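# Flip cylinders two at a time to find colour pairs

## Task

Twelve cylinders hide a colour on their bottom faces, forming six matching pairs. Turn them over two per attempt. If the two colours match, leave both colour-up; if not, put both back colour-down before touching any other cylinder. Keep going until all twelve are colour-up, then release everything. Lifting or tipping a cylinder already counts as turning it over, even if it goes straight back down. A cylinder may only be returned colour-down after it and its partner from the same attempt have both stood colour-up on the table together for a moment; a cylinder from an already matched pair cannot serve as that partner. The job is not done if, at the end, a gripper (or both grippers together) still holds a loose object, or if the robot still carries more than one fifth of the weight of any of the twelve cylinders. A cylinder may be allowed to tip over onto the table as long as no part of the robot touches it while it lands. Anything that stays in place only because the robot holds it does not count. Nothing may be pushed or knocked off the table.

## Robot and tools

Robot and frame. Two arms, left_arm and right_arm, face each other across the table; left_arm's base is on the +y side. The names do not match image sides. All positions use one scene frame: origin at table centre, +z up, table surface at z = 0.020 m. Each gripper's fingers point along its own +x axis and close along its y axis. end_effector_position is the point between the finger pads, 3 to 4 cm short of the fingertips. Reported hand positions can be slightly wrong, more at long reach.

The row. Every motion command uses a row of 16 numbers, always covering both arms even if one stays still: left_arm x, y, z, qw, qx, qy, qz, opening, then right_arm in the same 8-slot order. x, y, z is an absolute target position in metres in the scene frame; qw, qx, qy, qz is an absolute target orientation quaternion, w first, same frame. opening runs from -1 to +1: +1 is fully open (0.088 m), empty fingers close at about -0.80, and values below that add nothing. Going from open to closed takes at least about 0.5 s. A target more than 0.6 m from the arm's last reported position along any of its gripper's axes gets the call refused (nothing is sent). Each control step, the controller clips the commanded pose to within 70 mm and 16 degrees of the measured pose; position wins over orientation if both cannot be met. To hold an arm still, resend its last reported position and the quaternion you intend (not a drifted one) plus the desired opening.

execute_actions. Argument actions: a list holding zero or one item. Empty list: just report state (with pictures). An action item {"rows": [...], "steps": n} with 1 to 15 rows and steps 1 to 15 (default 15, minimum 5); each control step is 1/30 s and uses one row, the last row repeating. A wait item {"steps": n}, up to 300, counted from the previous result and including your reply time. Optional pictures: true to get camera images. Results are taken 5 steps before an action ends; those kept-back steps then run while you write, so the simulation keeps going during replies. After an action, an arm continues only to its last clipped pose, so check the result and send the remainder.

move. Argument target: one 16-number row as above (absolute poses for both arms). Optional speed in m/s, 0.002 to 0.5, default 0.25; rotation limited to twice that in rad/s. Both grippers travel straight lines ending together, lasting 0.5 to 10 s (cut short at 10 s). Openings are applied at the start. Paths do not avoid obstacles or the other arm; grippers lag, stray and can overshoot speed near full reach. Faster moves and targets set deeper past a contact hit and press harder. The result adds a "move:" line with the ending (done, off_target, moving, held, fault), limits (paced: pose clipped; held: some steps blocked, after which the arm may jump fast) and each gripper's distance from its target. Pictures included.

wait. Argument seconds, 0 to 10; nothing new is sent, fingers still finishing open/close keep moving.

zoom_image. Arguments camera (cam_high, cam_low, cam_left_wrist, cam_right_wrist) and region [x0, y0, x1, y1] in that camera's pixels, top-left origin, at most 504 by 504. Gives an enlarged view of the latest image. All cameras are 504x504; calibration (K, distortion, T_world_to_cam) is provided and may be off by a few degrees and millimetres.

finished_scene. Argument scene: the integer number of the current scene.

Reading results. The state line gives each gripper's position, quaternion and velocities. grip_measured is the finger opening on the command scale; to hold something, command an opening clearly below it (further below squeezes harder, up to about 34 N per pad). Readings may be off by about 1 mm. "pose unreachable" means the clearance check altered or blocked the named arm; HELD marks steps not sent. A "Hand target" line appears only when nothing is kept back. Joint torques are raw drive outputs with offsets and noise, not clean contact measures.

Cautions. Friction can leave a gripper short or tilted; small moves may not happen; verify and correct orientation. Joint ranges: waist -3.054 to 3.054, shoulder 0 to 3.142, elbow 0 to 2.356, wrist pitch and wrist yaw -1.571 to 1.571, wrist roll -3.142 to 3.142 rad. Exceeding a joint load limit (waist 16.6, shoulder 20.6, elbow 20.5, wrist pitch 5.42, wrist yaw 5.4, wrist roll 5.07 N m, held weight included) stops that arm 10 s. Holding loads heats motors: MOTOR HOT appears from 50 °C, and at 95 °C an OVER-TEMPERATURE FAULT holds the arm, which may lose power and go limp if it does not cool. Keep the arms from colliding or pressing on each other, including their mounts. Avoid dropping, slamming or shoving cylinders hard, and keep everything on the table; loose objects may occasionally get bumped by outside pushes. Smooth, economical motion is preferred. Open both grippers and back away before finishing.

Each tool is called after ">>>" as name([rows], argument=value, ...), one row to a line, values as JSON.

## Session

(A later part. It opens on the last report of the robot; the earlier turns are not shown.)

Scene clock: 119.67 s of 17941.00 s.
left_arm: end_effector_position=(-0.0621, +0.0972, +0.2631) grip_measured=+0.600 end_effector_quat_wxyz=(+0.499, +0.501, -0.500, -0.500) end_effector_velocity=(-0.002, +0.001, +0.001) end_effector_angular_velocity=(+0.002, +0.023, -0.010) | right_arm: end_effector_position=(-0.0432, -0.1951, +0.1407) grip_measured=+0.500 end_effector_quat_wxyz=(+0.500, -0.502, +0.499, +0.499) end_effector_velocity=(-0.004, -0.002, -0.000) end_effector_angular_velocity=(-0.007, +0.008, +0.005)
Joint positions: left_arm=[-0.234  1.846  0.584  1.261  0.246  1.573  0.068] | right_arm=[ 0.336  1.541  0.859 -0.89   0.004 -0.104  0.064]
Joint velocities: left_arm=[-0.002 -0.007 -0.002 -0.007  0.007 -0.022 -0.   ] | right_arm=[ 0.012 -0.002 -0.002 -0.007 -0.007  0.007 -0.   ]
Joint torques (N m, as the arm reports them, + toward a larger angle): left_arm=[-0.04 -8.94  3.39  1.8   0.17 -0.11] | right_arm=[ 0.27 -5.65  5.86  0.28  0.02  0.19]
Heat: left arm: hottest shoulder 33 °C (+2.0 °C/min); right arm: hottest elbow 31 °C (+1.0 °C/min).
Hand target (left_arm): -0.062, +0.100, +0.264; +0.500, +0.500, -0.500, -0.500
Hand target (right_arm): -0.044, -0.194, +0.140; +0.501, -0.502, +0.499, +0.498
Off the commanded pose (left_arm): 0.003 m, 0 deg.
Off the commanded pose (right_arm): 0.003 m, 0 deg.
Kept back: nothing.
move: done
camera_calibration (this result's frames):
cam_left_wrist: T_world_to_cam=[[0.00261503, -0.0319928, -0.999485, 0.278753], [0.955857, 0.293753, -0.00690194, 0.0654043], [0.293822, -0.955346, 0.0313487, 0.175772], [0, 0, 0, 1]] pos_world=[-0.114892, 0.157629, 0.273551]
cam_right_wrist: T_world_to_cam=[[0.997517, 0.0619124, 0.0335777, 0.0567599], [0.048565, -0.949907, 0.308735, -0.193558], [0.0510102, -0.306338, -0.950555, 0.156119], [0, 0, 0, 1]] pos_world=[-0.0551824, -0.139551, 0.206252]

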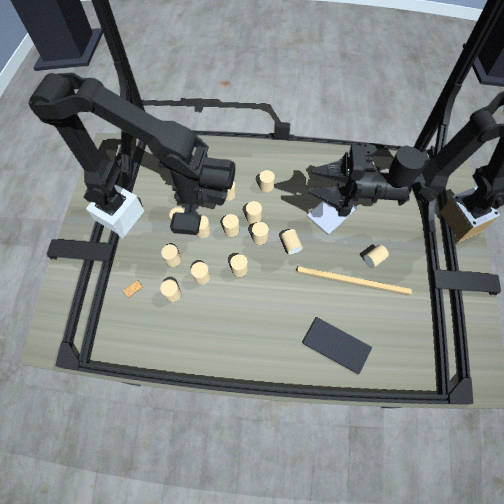

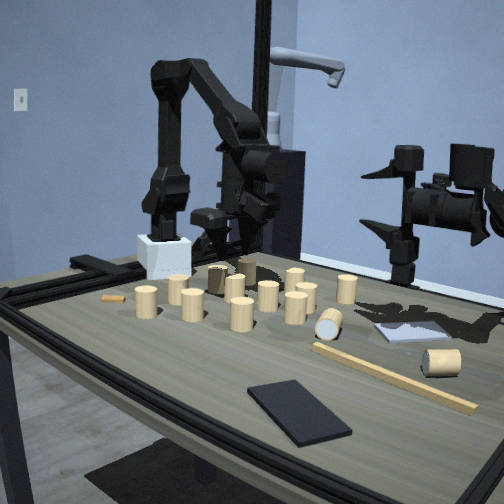

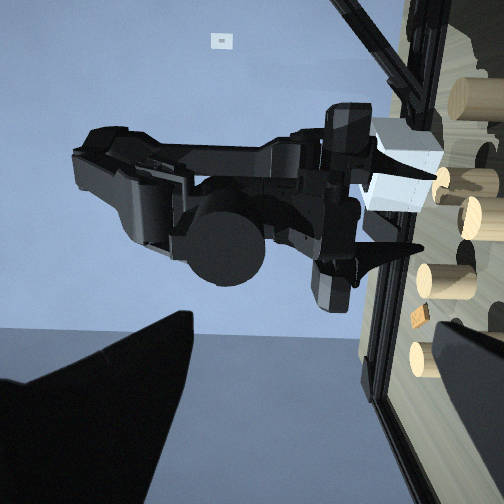

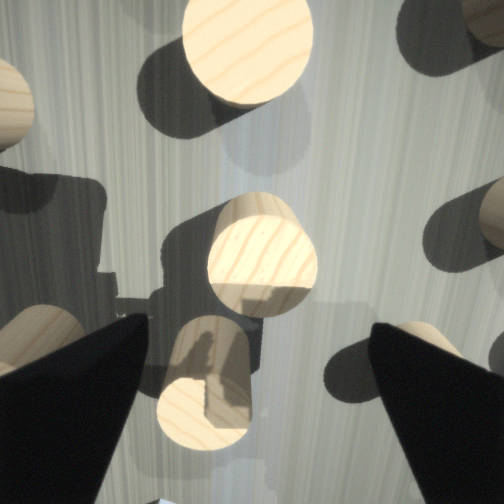

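Good. Flip E.

>>> move(target=[-0.062,0.1,0.264,0.5,0.5,-0.5,-0.5,0.6,-0.045,-0.19,0.073,0.5,-0.5,0.5,0.5,0.5], speed=0.15)

>>> execute_actions([
  {"rows":[[-0.062,0.1,0.264,0.5,0.5,-0.5,-0.5,0.6,-0.045,-0.19,0.073,0.5,-0.5,0.5,0.5,-0.4]],"steps":15},
])

>>> move(target=[-0.062,0.1,0.264,0.5,0.5,-0.5,-0.5,0.6,-0.045,-0.19,0.16,0.5,-0.5,0.5,0.5,-0.4])

>>> move(target=[-0.062,0.09,0.264,0.5,0.5,-0.5,-0.5,0.6,-0.06,-0.04,0.26,0.707,0,0,0.707,-0.4], speed=0.4)

>>> move(target=[-0.062,0.016,0.264,0.5,0.5,-0.5,-0.5,0.6,-0.06,-0.04,0.26,0.707,0,0,0.707,-0.4], speed=0.15)

>>> execute_actions([
  {"rows":[[-0.062,0.016,0.264,0.5,0.5,-0.5,-0.5,-0.4,-0.06,-0.04,0.26,0.707,0,0,0.707,-0.4]],"steps":15},
])

>>> execute_actions([
  {"rows":[[-0.062,0.016,0.264,0.5,0.5,-0.5,-0.5,-0.4,-0.06,-0.04,0.26,0.707,0,0,0.707,0.6]],"steps":15},
])

>>> move(target=[-0.062,0.06,0.264,0.5,0.5,-0.5,-0.5,-0.4,-0.06,-0.11,0.26,0.707,0,0,0.707,0.6])

Scene clock: 121.13 s of 17941.00 s.
left_arm: end_effector_position=(-0.0621, +0.0972, +0.2632) grip_measured=+0.600 end_effector_quat_wxyz=(+0.499, +0.501, -0.500, -0.500) end_effector_velocity=(+0.000, -0.001, +0.003) end_effector_angular_velocity=(-0.012, -0.010, +0.005) | right_arm: end_effector_position=(-0.0436, -0.1870, +0.0775) grip_measured=+0.500 end_effector_quat_wxyz=(+0.504, -0.498, +0.495, +0.503) end_effector_velocity=(+0.002, -0.000, -0.002) end_effector_angular_velocity=(-0.003, -0.007, +0.005)
Joint positions: left_arm=[-0.234  1.846  0.584  1.261  0.246  1.573  0.068] | right_arm=[ 0.34   1.711  0.738 -0.582  0.002 -0.099  0.064]
Joint velocities: left_arm=[-0.002 -0.002  0.002  0.007 -0.007  0.007 -0.   ] | right_arm=[-0.002  0.007 -0.002  0.007  0.007 -0.007  0.   ]
Joint torques (N m, as the arm reports them, + toward a larger angle): left_arm=[ 0.15 -9.05  3.5   1.81  0.18 -0.13] | right_arm=[ 0.28 -5.68  3.37  0.31 -0.14  0.19]
Heat: left arm: hottest shoulder 33 °C (+2.0 °C/min); right arm: hottest elbow 31 °C (+1.0 °C/min).
Hand target (left_arm): -0.062, +0.100, +0.264; +0.500, +0.500, -0.500, -0.500
Hand target (right_arm): -0.045, -0.191, +0.073; +0.500, -0.500, +0.500, +0.500
Off the commanded pose (left_arm): 0.003 m, 0 deg.
Off the commanded pose (right_arm): 0.006 m, 1 deg.
Kept back: nothing.
move: done
camera_calibration (this result's frames):
cam_left_wrist: T_world_to_cam=[[0.00270775, -0.0323626, -0.999473, 0.278951], [0.955857, 0.29375, -0.00692196, 0.0654102], [0.293819, -0.955334, 0.0317295, 0.175681], [0, 0, 0, 1]] pos_world=[-0.114896, 0.157647, 0.273683]
cam_right_wrist: T_world_to_cam=[[0.997559, 0.060586, 0.0347102, 0.0585124], [0.0478188, -0.955017, 0.292669, -0.166097], [0.0508805, -0.290295, -0.955584, 0.101862], [0, 0, 0, 1]] pos_world=[-0.0556098, -0.1326, 0.143918]

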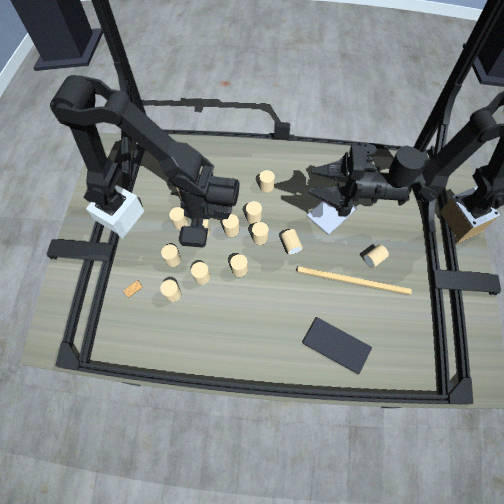

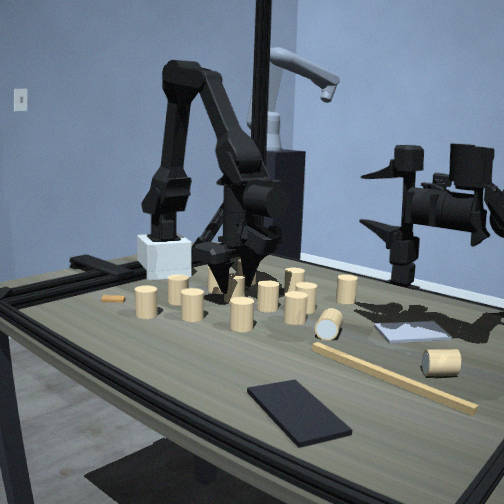

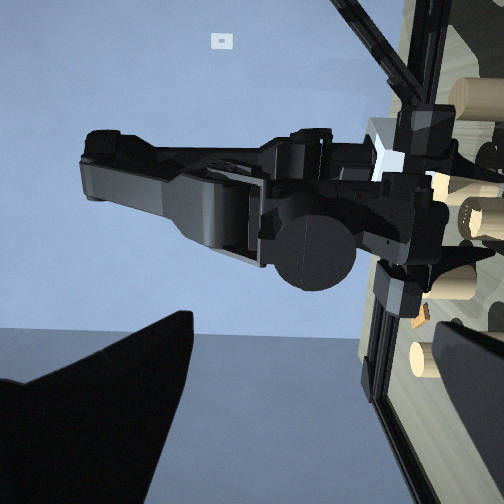

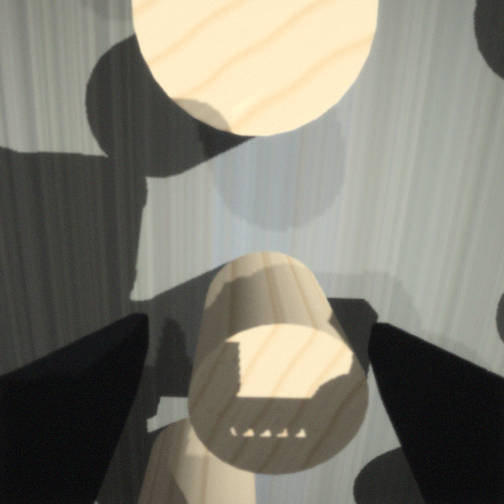

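Scene clock: 121.47 s of 17941.00 s.
left_arm: end_effector_position=(-0.0621, +0.0972, +0.2632) grip_measured=+0.600 end_effector_quat_wxyz=(+0.499, +0.501, -0.500, -0.500) end_effector_velocity=(+0.002, +0.000, -0.005) end_effector_angular_velocity=(+0.021, +0.013, +0.020) | right_arm: end_effector_position=(-0.0440, -0.1870, +0.0767) grip_measured=+0.022 end_effector_quat_wxyz=(+0.503, -0.498, +0.495, +0.503) end_effector_velocity=(+0.001, -0.003, -0.001) end_effector_angular_velocity=(-0.013, -0.006, -0.010)
Joint positions: left_arm=[-0.234  1.846  0.584  1.261  0.246  1.573  0.068] | right_arm=[ 0.34   1.714  0.738 -0.581  0.001 -0.098  0.04 ]
Joint velocities: left_arm=[-0.002 -0.002 -0.002 -0.022 -0.022 -0.007  0.   ] | right_arm=[-0.002  0.002 -0.002 -0.007  0.007  0.007  0.   ]
Joint torques (N m, as the arm reports them, + toward a larger angle): left_arm=[ 0.06 -8.87  3.57  1.8   0.15 -0.19] | right_arm=[ 0.23 -5.59  3.66  0.28 -0.09  0.15]
Heat: left arm: hottest shoulder 33 °C (+2.0 °C/min); right arm: hottest elbow 31 °C (+1.0 °C/min).
Steps of this call (steps 1 to 10: the first 10 steps of this action). Readings (end_effector_position):
1: left_arm (-0.0621, +0.0972, +0.2632) | right_arm (-0.0436, -0.1870, +0.0774)
2: left_arm (-0.0621, +0.0972, +0.2632) | right_arm (-0.0436, -0.1870, +0.0772)
4: left_arm (-0.0621, +0.0972, +0.2632) | right_arm (-0.0434, -0.1871, +0.0769)
8: left_arm (-0.0621, +0.0972, +0.2632) | right_arm (-0.0440, -0.1870, +0.0767)
10: the state above

Scene clock: 122.67 s of 17941.00 s.
left_arm: end_effector_position=(-0.0621, +0.0972, +0.2632) grip_measured=+0.600 end_effector_quat_wxyz=(+0.499, +0.501, -0.500, -0.500) end_effector_velocity=(-0.000, +0.001, -0.005) end_effector_angular_velocity=(+0.021, +0.027, -0.005) | right_arm: end_effector_position=(-0.0444, -0.1917, +0.1551) grip_measured=+0.023 end_effector_quat_wxyz=(+0.496, -0.504, +0.503, +0.497) end_effector_velocity=(+0.001, -0.001, +0.005) end_effector_angular_velocity=(-0.002, +0.008, -0.000)
Joint positions: left_arm=[-0.234  1.846  0.584  1.261  0.246  1.573  0.068] | right_arm=[ 0.34   1.541  0.92  -0.965  0.001 -0.098  0.04 ]
Joint velocities: left_arm=[ 0.002 -0.002 -0.002 -0.022  0.007 -0.022 -0.   ] | right_arm=[-0.007 -0.007  0.012 -0.022 -0.007 -0.007 -0.   ]
Joint torques (N m, as the arm reports them, + toward a larger angle): left_arm=[ 0.17 -9.17  3.5   1.79  0.1  -0.14] | right_arm=[ 0.24 -7.7   6.83 -0.12 -0.09  0.15]
Heat: left arm: hottest shoulder 33 °C (+1.0 °C/min); right arm: hottest elbow 31 °C (+1.0 °C/min).
Hand target (left_arm): -0.062, +0.100, +0.264; +0.500, +0.500, -0.500, -0.500
Hand target (right_arm): -0.045, -0.189, +0.160; +0.500, -0.500, +0.500, +0.500
Off your previous action's commanded pose (left_arm): 0.003 m, 0 deg at its last step (step 5 of this call).
Off your previous action's commanded pose (right_arm): 0.005 m, 1 deg at its last step (step 5 of this call).
Off the commanded pose (left_arm): 0.003 m, 0 deg.
Off the commanded pose (right_arm): 0.005 m, 1 deg.
Kept back: nothing.
move: done
camera_calibration (this result's frames):
cam_left_wrist: T_world_to_cam=[[0.00270775, -0.0323626, -0.999473, 0.278951], [0.955857, 0.29375, -0.00692196, 0.0654102], [0.293819, -0.955334, 0.0317295, 0.175681], [0, 0, 0, 1]] pos_world=[-0.114896, 0.157647, 0.273683]
cam_right_wrist: T_world_to_cam=[[0.997746, 0.0607796, 0.0284338, 0.0578973], [0.0484605, -0.945776, 0.321186, -0.195857], [0.0464135, -0.319084, -0.946589, 0.167555], [0, 0, 0, 1]] pos_world=[-0.0560523, -0.135291, 0.219866]

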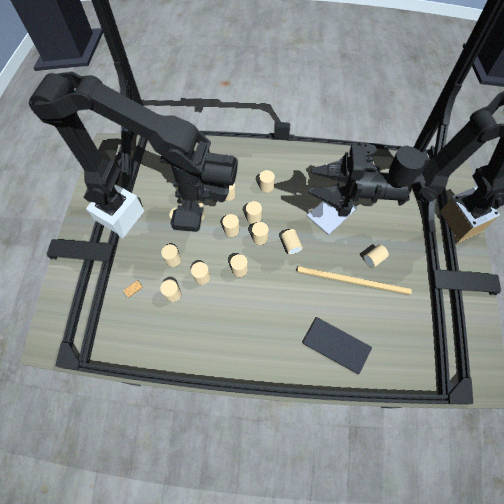

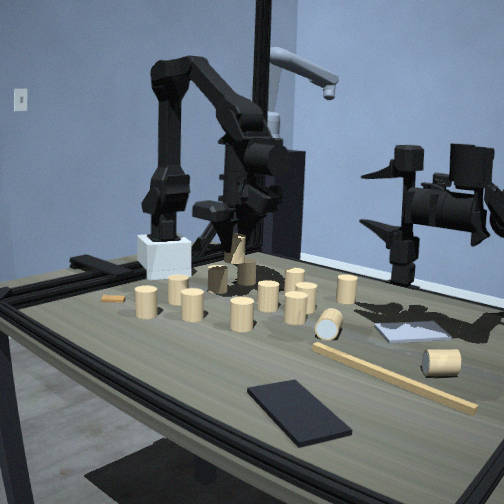

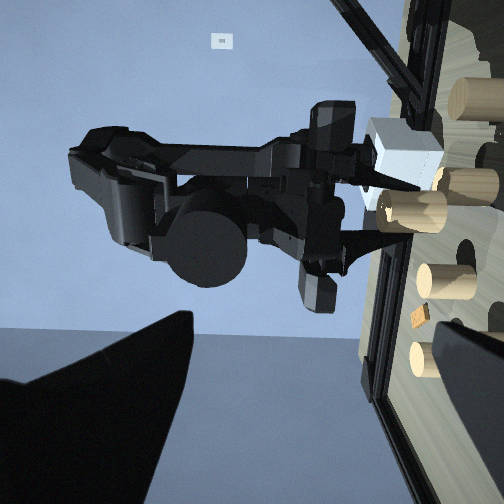

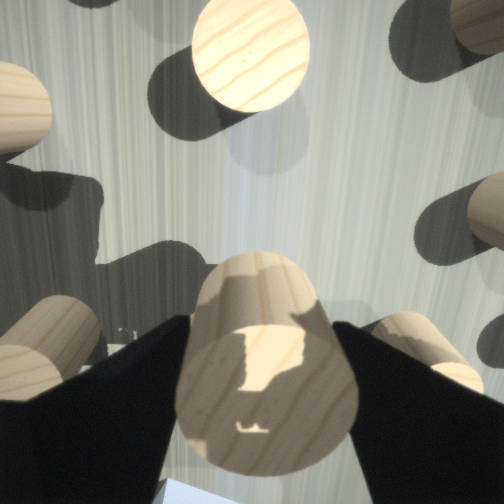

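Scene clock: 125.30 s of 17941.00 s.
left_arm: end_effector_position=(-0.0618, +0.0928, +0.2665) grip_measured=+0.600 end_effector_quat_wxyz=(+0.500, +0.500, -0.502, -0.498) end_effector_velocity=(+0.005, -0.000, -0.008) end_effector_angular_velocity=(+0.036, +0.031, +0.024) | right_arm: end_effector_position=(-0.0592, -0.0382, +0.2636) grip_measured=+0.023 end_effector_quat_wxyz=(+0.711, -0.001, -0.008, +0.703) end_effector_velocity=(+0.002, +0.000, -0.001) end_effector_angular_velocity=(+0.007, -0.007, -0.010)
Joint positions: left_arm=[-0.236  1.849  0.603  1.252  0.243  1.573  0.068] | right_arm=[ 0.407  1.611  0.421  1.2   -0.019 -0.012  0.04 ]
Joint velocities: left_arm=[ 0.002  0.002  0.002 -0.037 -0.022 -0.022 -0.   ] | right_arm=[-0.002  0.012 -0.002  0.022  0.007 -0.007 -0.   ]
Joint torques (N m, as the arm reports them, + toward a larger angle): left_arm=[-0.24 -6.06  5.46  1.55 -0.14 -0.19] | right_arm=[ 0.28 -5.68  4.09  1.66  0.04  0.2 ]
Heat: left arm: hottest shoulder 33 °C (+1.0 °C/min); right arm: hottest elbow 31 °C (+0.0 °C/min).
Hand target (left_arm): -0.062, +0.090, +0.264; +0.500, +0.500, -0.500, -0.500
Hand target (right_arm): -0.060, -0.039, +0.259; +0.711, -0.002, -0.002, +0.703
Off the commanded pose (left_arm): 0.004 m, 0 deg.
Off the commanded pose (right_arm): 0.004 m, 1 deg.
Kept back: nothing.
move: done
camera_calibration (this result's frames):
cam_left_wrist: T_world_to_cam=[[0.00426938, -0.0386526, -0.999244, 0.282702], [0.955868, 0.293705, -0.00727703, 0.0665453], [0.293765, -0.955114, 0.0382008, 0.16958], [0, 0, 0, 1]] pos_world=[-0.114632, 0.153351, 0.276495]
cam_right_wrist: T_world_to_cam=[[0.996705, -0.040891, 0.070049, 0.0453261], [0.0547206, -0.298486, -0.952844, 0.27614], [0.0598714, 0.953538, -0.295265, 0.197729], [0, 0, 0, 1]] pos_world=[-0.0721256, -0.104264, 0.318325]

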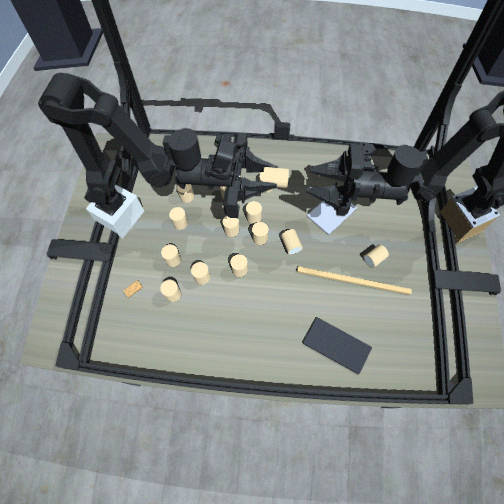

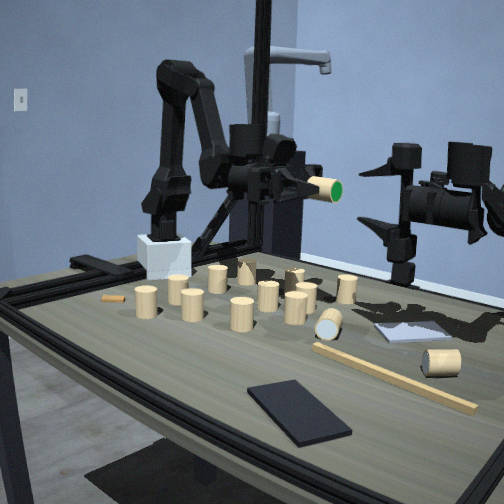

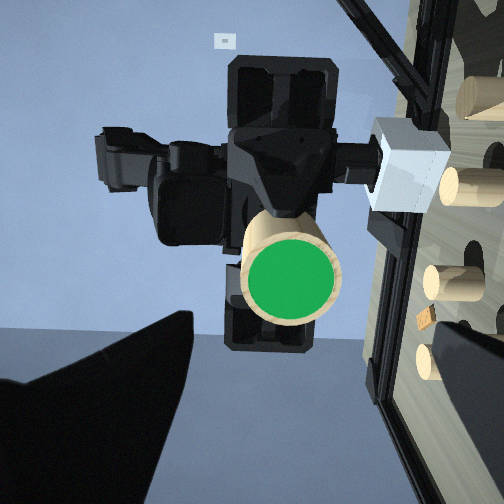

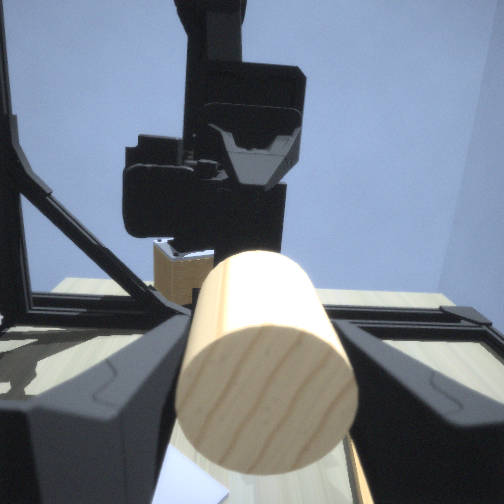

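Scene clock: 126.37 s of 17941.00 s.
left_arm: end_effector_position=(-0.0616, +0.0194, +0.2681) grip_measured=+0.600 end_effector_quat_wxyz=(+0.501, +0.499, -0.503, -0.497) end_effector_velocity=(-0.000, -0.001, -0.002) end_effector_angular_velocity=(+0.007, -0.006, +0.005) | right_arm: end_effector_position=(-0.0607, -0.0385, +0.2630) grip_measured=+0.023 end_effector_quat_wxyz=(+0.707, +0.001, -0.005, +0.707) end_effector_velocity=(-0.000, -0.001, -0.002) end_effector_angular_velocity=(-0.007, -0.022, +0.005)
Joint positions: left_arm=[-0.284  2.035  0.917  1.126  0.195  1.573  0.068] | right_arm=[ 0.407  1.611  0.419  1.2   -0.03  -0.006  0.04 ]
Joint velocities: left_arm=[-0.002  0.002  0.002 -0.007 -0.007  0.007 -0.   ] | right_arm=[-0.002 -0.002 -0.002 -0.007 -0.007 -0.022 -0.   ]
Joint torques (N m, as the arm reports them, + toward a larger angle): left_arm=[-0.34 -7.97  5.94  1.55 -0.18 -0.09] | right_arm=[-0.32 -6.53  4.09  1.42 -0.13  0.19]
Heat: left arm: hottest shoulder 33 °C (+1.0 °C/min); right arm: hottest elbow 31 °C (+0.0 °C/min).
Hand target (left_arm): -0.062, +0.016, +0.264; +0.500, +0.500, -0.500, -0.500
Hand target (right_arm): -0.060, -0.040, +0.260; +0.707, -0.000, +0.000, +0.707
Off the commanded pose (left_arm): 0.005 m, 1 deg.
Off the commanded pose (right_arm): 0.003 m, 1 deg.
Kept back: nothing.
move: done
camera_calibration (this result's frames):
cam_left_wrist: T_world_to_cam=[[0.00445293, -0.0409541, -0.999151, 0.281534], [0.95587, 0.293687, -0.00777788, 0.088095], [0.293756, -0.955024, 0.0404546, 0.0986816], [0, 0, 0, 1]] pos_world=[-0.114449, 0.0799009, 0.277988]
cam_right_wrist: T_world_to_cam=[[0.997492, -0.0300873, 0.0640688, 0.0489114], [0.0521642, -0.299339, -0.95272, 0.27533], [0.0478431, 0.953672, -0.297019, 0.197643], [0, 0, 0, 1]] pos_world=[-0.072607, -0.104598, 0.317883]

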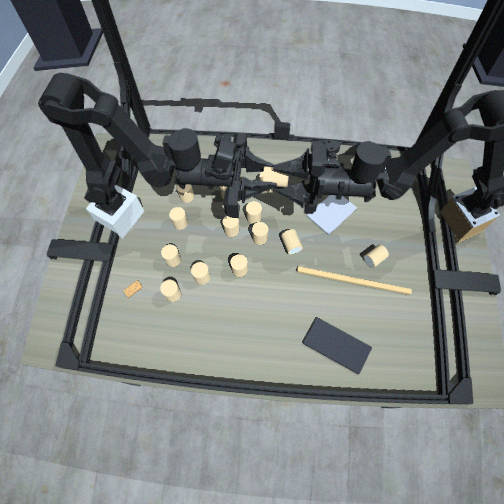

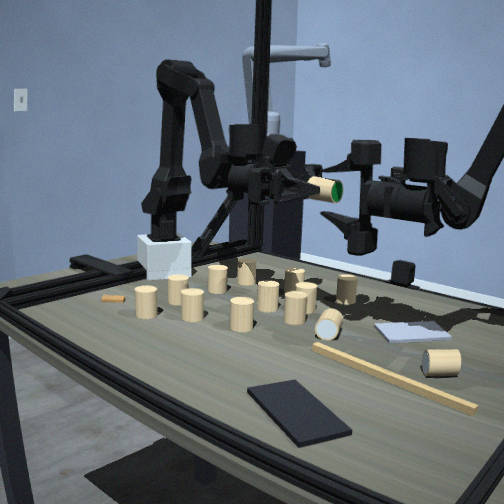

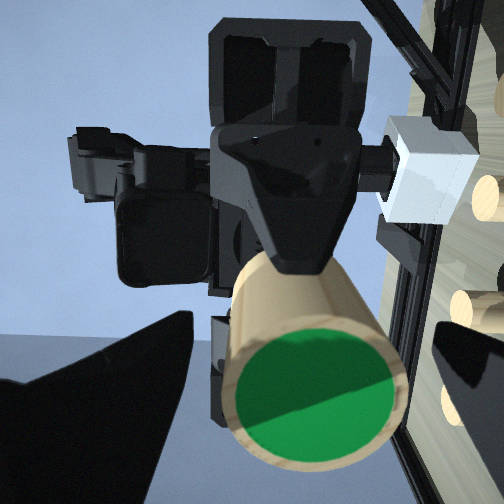

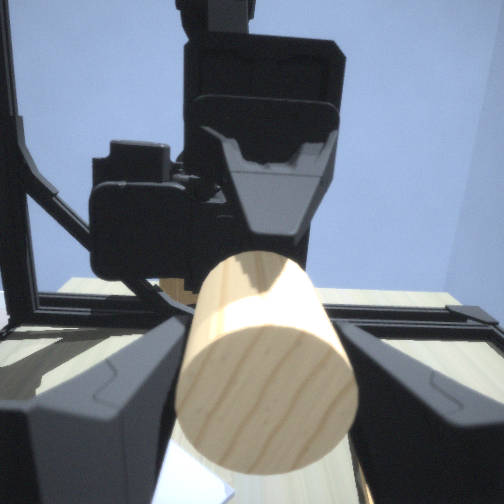

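Scene clock: 126.70 s of 17941.00 s.
left_arm: end_effector_position=(-0.0614, +0.0183, +0.2697) grip_measured=+0.022 end_effector_quat_wxyz=(+0.502, +0.498, -0.504, -0.496) end_effector_velocity=(-0.003, -0.000, -0.001) end_effector_angular_velocity=(-0.002, -0.008, +0.000) | right_arm: end_effector_position=(-0.0606, -0.0391, +0.2617) grip_measured=+0.023 end_effector_quat_wxyz=(+0.707, -0.000, -0.003, +0.707) end_effector_velocity=(-0.000, -0.001, +0.002) end_effector_angular_velocity=(+0.007, -0.008, +0.005)
Joint positions: left_arm=[-0.284  2.036  0.922  1.125  0.195  1.573  0.04 ] | right_arm=[ 0.407  1.611  0.416  1.199 -0.03  -0.005  0.04 ]
Joint velocities: left_arm=[-0.007  0.002 -0.002  0.007 -0.007  0.007 -0.   ] | right_arm=[-0.002 -0.002 -0.002  0.007 -0.007 -0.007 -0.   ]
Joint torques (N m, as the arm reports them, + toward a larger angle): left_arm=[-0.34 -7.83  5.75  1.56 -0.12 -0.14] | right_arm=[-0.3  -6.54  4.49  1.51 -0.12  0.17]
Heat: left arm: hottest shoulder 33 °C (+1.0 °C/min); right arm: hottest elbow 31 °C (+0.0 °C/min).
Steps of this call (steps 1 to 10: the first 10 steps of this action). Readings (end_effector_position):
1: left_arm (-0.0616, +0.0192, +0.2683) | right_arm (-0.0607, -0.0385, +0.2630)
2: left_arm (-0.0616, +0.0191, +0.2683) | right_arm (-0.0607, -0.0385, +0.2630)
4: left_arm (-0.0616, +0.0191, +0.2687) | right_arm (-0.0606, -0.0385, +0.2627)
8: left_arm (-0.0614, +0.0183, +0.2697) | right_arm (-0.0606, -0.0391, +0.2617)
10: the state above

Scene clock: 127.20 s of 17941.00 s.
left_arm: end_effector_position=(-0.0614, +0.0182, +0.2672) grip_measured=+0.022 end_effector_quat_wxyz=(+0.500, +0.500, -0.502, -0.498) end_effector_velocity=(-0.003, -0.000, -0.004) end_effector_angular_velocity=(+0.012, +0.010, -0.000) | right_arm: end_effector_position=(-0.0607, -0.0391, +0.2618) grip_measured=+0.546 end_effector_quat_wxyz=(+0.707, -0.000, -0.003, +0.707) end_effector_velocity=(+0.001, -0.001, -0.002) end_effector_angular_velocity=(-0.007, +0.007, +0.010)
Joint positions: left_arm=[-0.284  2.039  0.922  1.122  0.195  1.573  0.04 ] | right_arm=[ 0.407  1.611  0.416  1.199 -0.03  -0.005  0.066]
Joint velocities: left_arm=[-0.007  0.002 -0.002 -0.007 -0.007 -0.007 -0.   ] | right_arm=[-0.012 -0.002 -0.002 -0.007 -0.022  0.007  0.016]
Joint torques (N m, as the arm reports them, + toward a larger angle): left_arm=[ 0.01 -8.65  5.84  1.69 -0.05 -0.12] | right_arm=[-0.29 -6.53  4.49  1.5  -0.12  0.17]
Heat: left arm: hottest shoulder 33 °C (+1.0 °C/min); right arm: hottest elbow 31 °C (+0.0 °C/min).
Off your previous action's commanded pose (left_arm): 0.006 m, 1 deg at its last step (step 5 of this call).
Off your previous action's commanded pose (right_arm): 0.002 m, 0 deg at its last step (step 5 of this call).
Steps of this call (steps 1 to 5: the last 5 steps of your previous action; steps 6 to 15: the first 10 steps of this action). Readings (end_effector_position):
6: left_arm (-0.0614, +0.0183, +0.2697) | right_arm (-0.0606, -0.0391, +0.2617)
7: left_arm (-0.0614, +0.0183, +0.2697) | right_arm (-0.0606, -0.0391, +0.2617)
9: left_arm (-0.0614, +0.0183, +0.2694) | right_arm (-0.0607, -0.0391, +0.2617)
13: left_arm (-0.0614, +0.0182, +0.2674) | right_arm (-0.0607, -0.0391, +0.2618)
15: the state above

Scene clock: 128.57 s of 17941.00 s.
left_arm: end_effector_position=(-0.0624, +0.0570, +0.2606) grip_measured=+0.020 end_effector_quat_wxyz=(+0.498, +0.502, -0.498, -0.502) end_effector_velocity=(+0.002, +0.002, +0.002) end_effector_angular_velocity=(-0.007, +0.006, +0.020) | right_arm: end_effector_position=(-0.0603, -0.1073, +0.2627) grip_measured=+0.600 end_effector_quat_wxyz=(+0.707, +0.001, -0.004, +0.707) end_effector_velocity=(-0.003, -0.003, -0.004) end_effector_angular_velocity=(-0.022, -0.007, +0.019)
Joint positions: left_arm=[-0.264  1.953  0.749  1.197  0.215  1.573  0.04 ] | right_arm=[ 0.394  1.302  0.17   1.14  -0.043 -0.005  0.068]
Joint velocities: left_arm=[-0.002 -0.007 -0.007  0.007 -0.022 -0.007 -0.   ] | right_arm=[-0.002 -0.022 -0.007 -0.037 -0.022 -0.007 -0.   ]
Joint torques (N m, as the arm reports them, + toward a larger angle): left_arm=[  0.07 -10.47   3.59   1.87   0.13  -0.06] | right_arm=[-0.35 -5.15  4.15  1.18 -0.13  0.17]
Heat: left arm: hottest shoulder 34 °C (+2.0 °C/min); right arm: hottest elbow 31 °C (+0.0 °C/min).
Hand target (left_arm): -0.062, +0.060, +0.264; +0.500, +0.500, -0.500, -0.500
Hand target (right_arm): -0.060, -0.110, +0.260; +0.707, +0.000, -0.000, +0.707
Off your previous action's commanded pose (left_arm): 0.004 m, 0 deg at its last step (step 5 of this call).
Off your previous action's commanded pose (right_arm): 0.002 m, 0 deg at its last step (step 5 of this call).
Off the commanded pose (left_arm): 0.005 m, 0 deg.
Off the commanded pose (right_arm): 0.004 m, 0 deg.
Kept back: nothing.
move: done
camera_calibration (this result's frames):
cam_left_wrist: T_world_to_cam=[[0.000969024, -0.0260236, -0.999661, 0.274612], [0.955845, 0.293795, -0.00672164, 0.0774336], [0.29387, -0.955514, 0.0251592, 0.139216], [0, 0, 0, 1]] pos_world=[-0.115192, 0.11742, 0.271537]
cam_right_wrist: T_world_to_cam=[[0.997549, -0.0304108, 0.0630217, 0.0467172], [0.0510302, -0.300088, -0.952545, 0.254188], [0.0478797, 0.953427, -0.297801, 0.263331], [0, 0, 0, 1]] pos_world=[-0.0721821, -0.173367, 0.317601]

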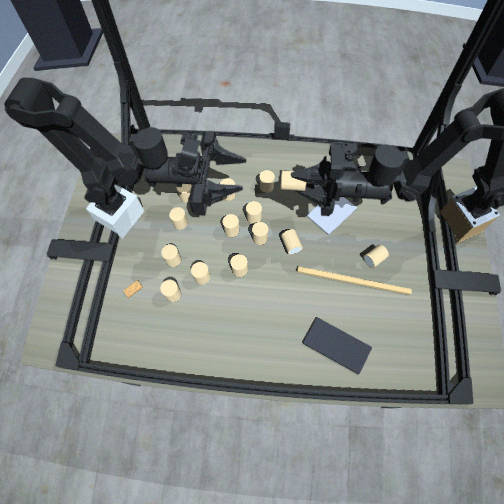

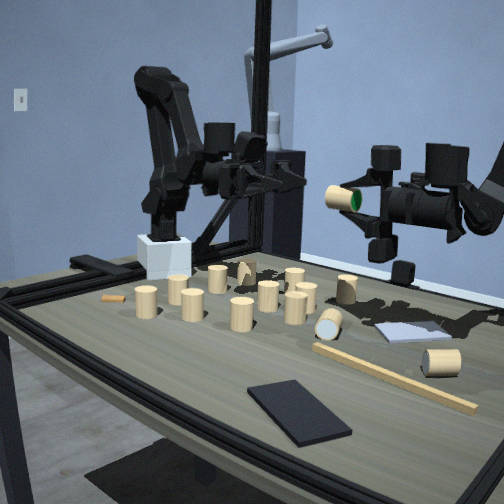

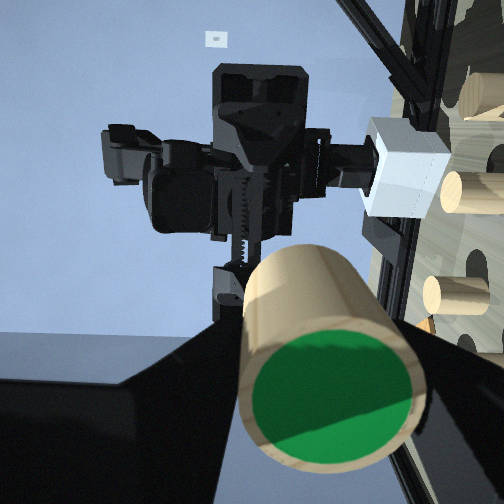

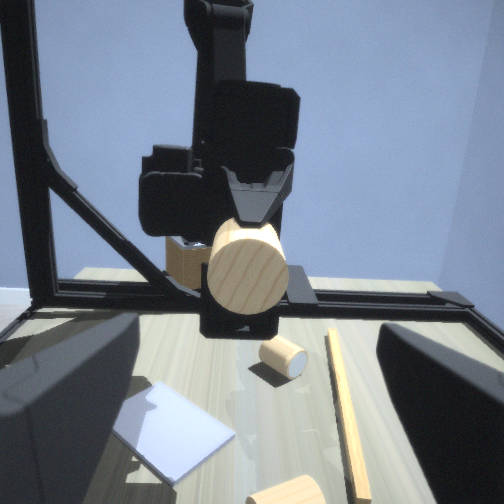

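>>> move(target=[-0.26,0.26,0.12,0,0.707,0,-0.707,-0.4,-0.052,-0.114,0.14,0.5,-0.5,0.5,0.5,0.5], speed=0.4)

>>> move(target=[-0.26,0.26,0.075,0,0.707,0,-0.707,-0.4,-0.052,-0.114,0.073,0.5,-0.5,0.5,0.5,0.5], speed=0.13)

Scene clock: 131.30 s of 17941.00 s.
left_arm: end_effector_position=(-0.2589, +0.2602, +0.1194) grip_measured=+0.018 end_effector_quat_wxyz=(+0.004, +0.704, +0.002, -0.710) end_effector_velocity=(-0.002, +0.003, -0.001) end_effector_angular_velocity=(+0.023, -0.003, +0.015) | right_arm: end_effector_position=(-0.0519, -0.1164, +0.1422) grip_measured=+0.500 end_effector_quat_wxyz=(+0.499, -0.496, +0.499, +0.505) end_effector_velocity=(+0.003, -0.005, -0.000) end_effector_angular_velocity=(-0.047, -0.005, -0.000)
Joint positions: left_arm=[-0.913  1.831  0.993 -0.726  0.007  1.129  0.04 ] | right_arm=[ 0.382  1.814  1.172 -0.92  -0.009 -0.058  0.064]
Joint velocities: left_arm=[-0.007  0.012  0.012 -0.022  0.007 -0.022 -0.   ] | right_arm=[-0.007  0.017  0.022 -0.051  0.007 -0.007 -0.   ]
Joint torques (N m, as the arm reports them, + toward a larger angle): left_arm=[-0.06 -6.47  5.72  0.21  0.24 -0.1 ] | right_arm=[ 0.2  -7.3   6.63 -0.08  0.02 -0.21]
Heat: left arm: hottest shoulder 34 °C (+2.0 °C/min); right arm: hottest elbow 31 °C (+0.0 °C/min).
Hand target (left_arm): -0.261, +0.259, +0.118; +0.002, +0.703, +0.004, -0.711
Hand target (right_arm): -0.052, -0.115, +0.140; +0.496, -0.501, +0.499, +0.504
Off the commanded pose (left_arm): 0.001 m, 1 deg.
Off the commanded pose (right_arm): 0.003 m, 1 deg.
Kept back: nothing.
move: done
camera_calibration (this result's frames):
cam_left_wrist: T_world_to_cam=[[-0.00803761, 0.999315, -0.0361221, -0.24518], [0.958434, 0.0180015, 0.284747, 0.242244], [0.285202, -0.0323319, -0.957922, 0.269574], [0, 0, 0, 1]] pos_world=[-0.311029, 0.249367, 0.180396]
cam_right_wrist: T_world_to_cam=[[0.997871, 0.0612763, 0.0223094, 0.0620464], [0.0518726, -0.95319, 0.29789, -0.117492], [0.0395186, -0.296099, -0.954339, 0.183211], [0, 0, 0, 1]] pos_world=[-0.06306, -0.0615453, 0.208461]

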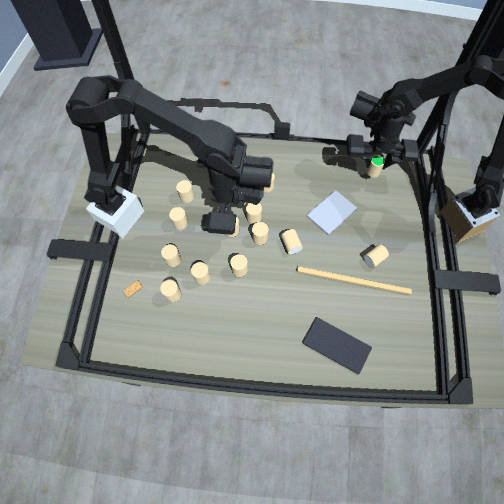

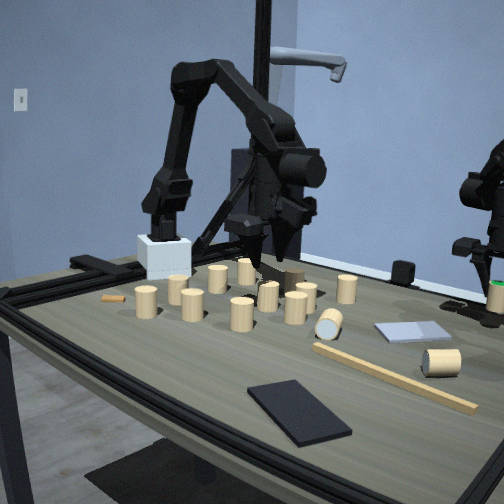

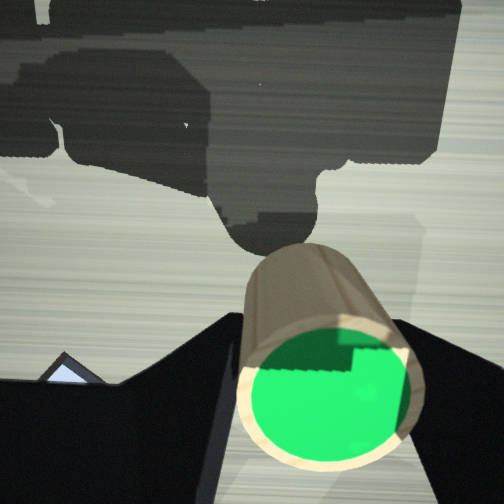

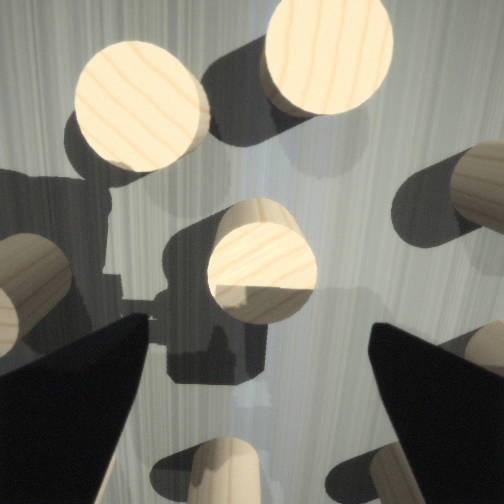

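Scene clock: 132.30 s of 17941.00 s.
left_arm: end_effector_position=(-0.2616, +0.2557, +0.0802) grip_measured=+0.017 end_effector_quat_wxyz=(+0.007, +0.703, -0.004, -0.711) end_effector_velocity=(+0.003, +0.006, -0.003) end_effector_angular_velocity=(+0.026, -0.020, +0.005) | right_arm: end_effector_position=(-0.0513, -0.1109, +0.0792) grip_measured=+0.500 end_effector_quat_wxyz=(+0.503, -0.496, +0.495, +0.505) end_effector_velocity=(-0.001, -0.001, -0.004) end_effector_angular_velocity=(-0.006, +0.022, +0.000)
Joint positions: left_arm=[-0.917  1.938  0.945 -0.559  0.003  1.129  0.04 ] | right_arm=[ 0.384  1.948  1.066 -0.671 -0.003 -0.055  0.064]
Joint velocities: left_arm=[-0.002  0.007 -0.002 -0.022 -0.007 -0.007 -0.   ] | right_arm=[-0.007  0.012 -0.002  0.007 -0.022 -0.007 -0.   ]
Joint torques (N m, as the arm reports them, + toward a larger angle): left_arm=[-0.28 -6.48  3.34  0.58 -0.04  0.07] | right_arm=[ 0.29 -7.68  3.73  0.31  0.02  0.18]
Heat: left arm: hottest shoulder 34 °C (+2.0 °C/min); right arm: hottest elbow 31 °C (+0.0 °C/min).
Hand target (left_arm): -0.260, +0.260, +0.075; +0.000, +0.707, +0.000, -0.707
Hand target (right_arm): -0.052, -0.115, +0.073; +0.500, -0.500, +0.500, +0.500
Off the commanded pose (left_arm): 0.007 m, 1 deg.
Off the commanded pose (right_arm): 0.007 m, 1 deg.
Kept back: nothing.
move: done
camera_calibration (this result's frames):
cam_left_wrist: T_world_to_cam=[[-0.00472, 0.998815, -0.0484285, -0.240184], [0.95893, 0.0182557, 0.283056, 0.256273], [0.283604, -0.0451035, -0.95788, 0.235503], [0, 0, 0, 1]] pos_world=[-0.313672, 0.245843, 0.141412]
cam_right_wrist: T_world_to_cam=[[0.997753, 0.0602072, 0.0293779, 0.0618345], [0.0491433, -0.955819, 0.289819, -0.093359], [0.0455291, -0.287724, -0.956631, 0.126113], [0, 0, 0, 1]] pos_world=[-0.0628494, -0.0566714, 0.145884]

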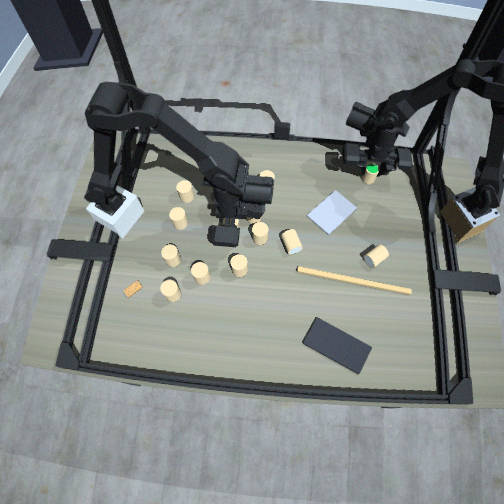

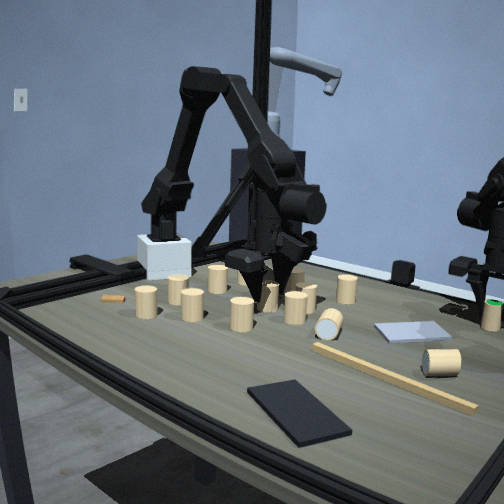

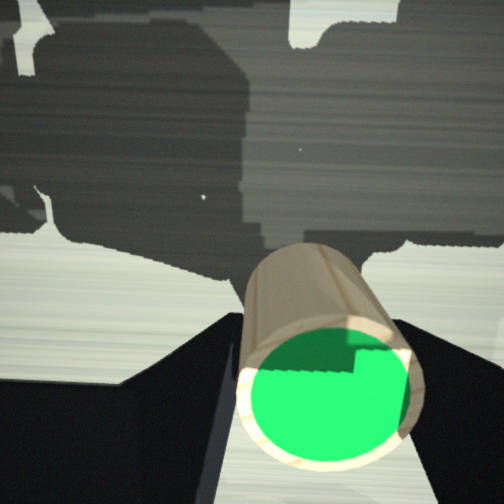

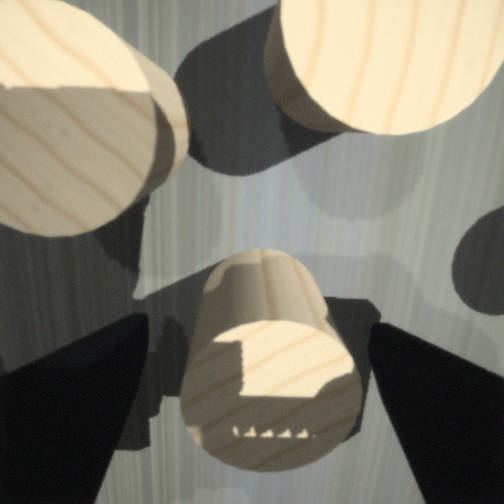

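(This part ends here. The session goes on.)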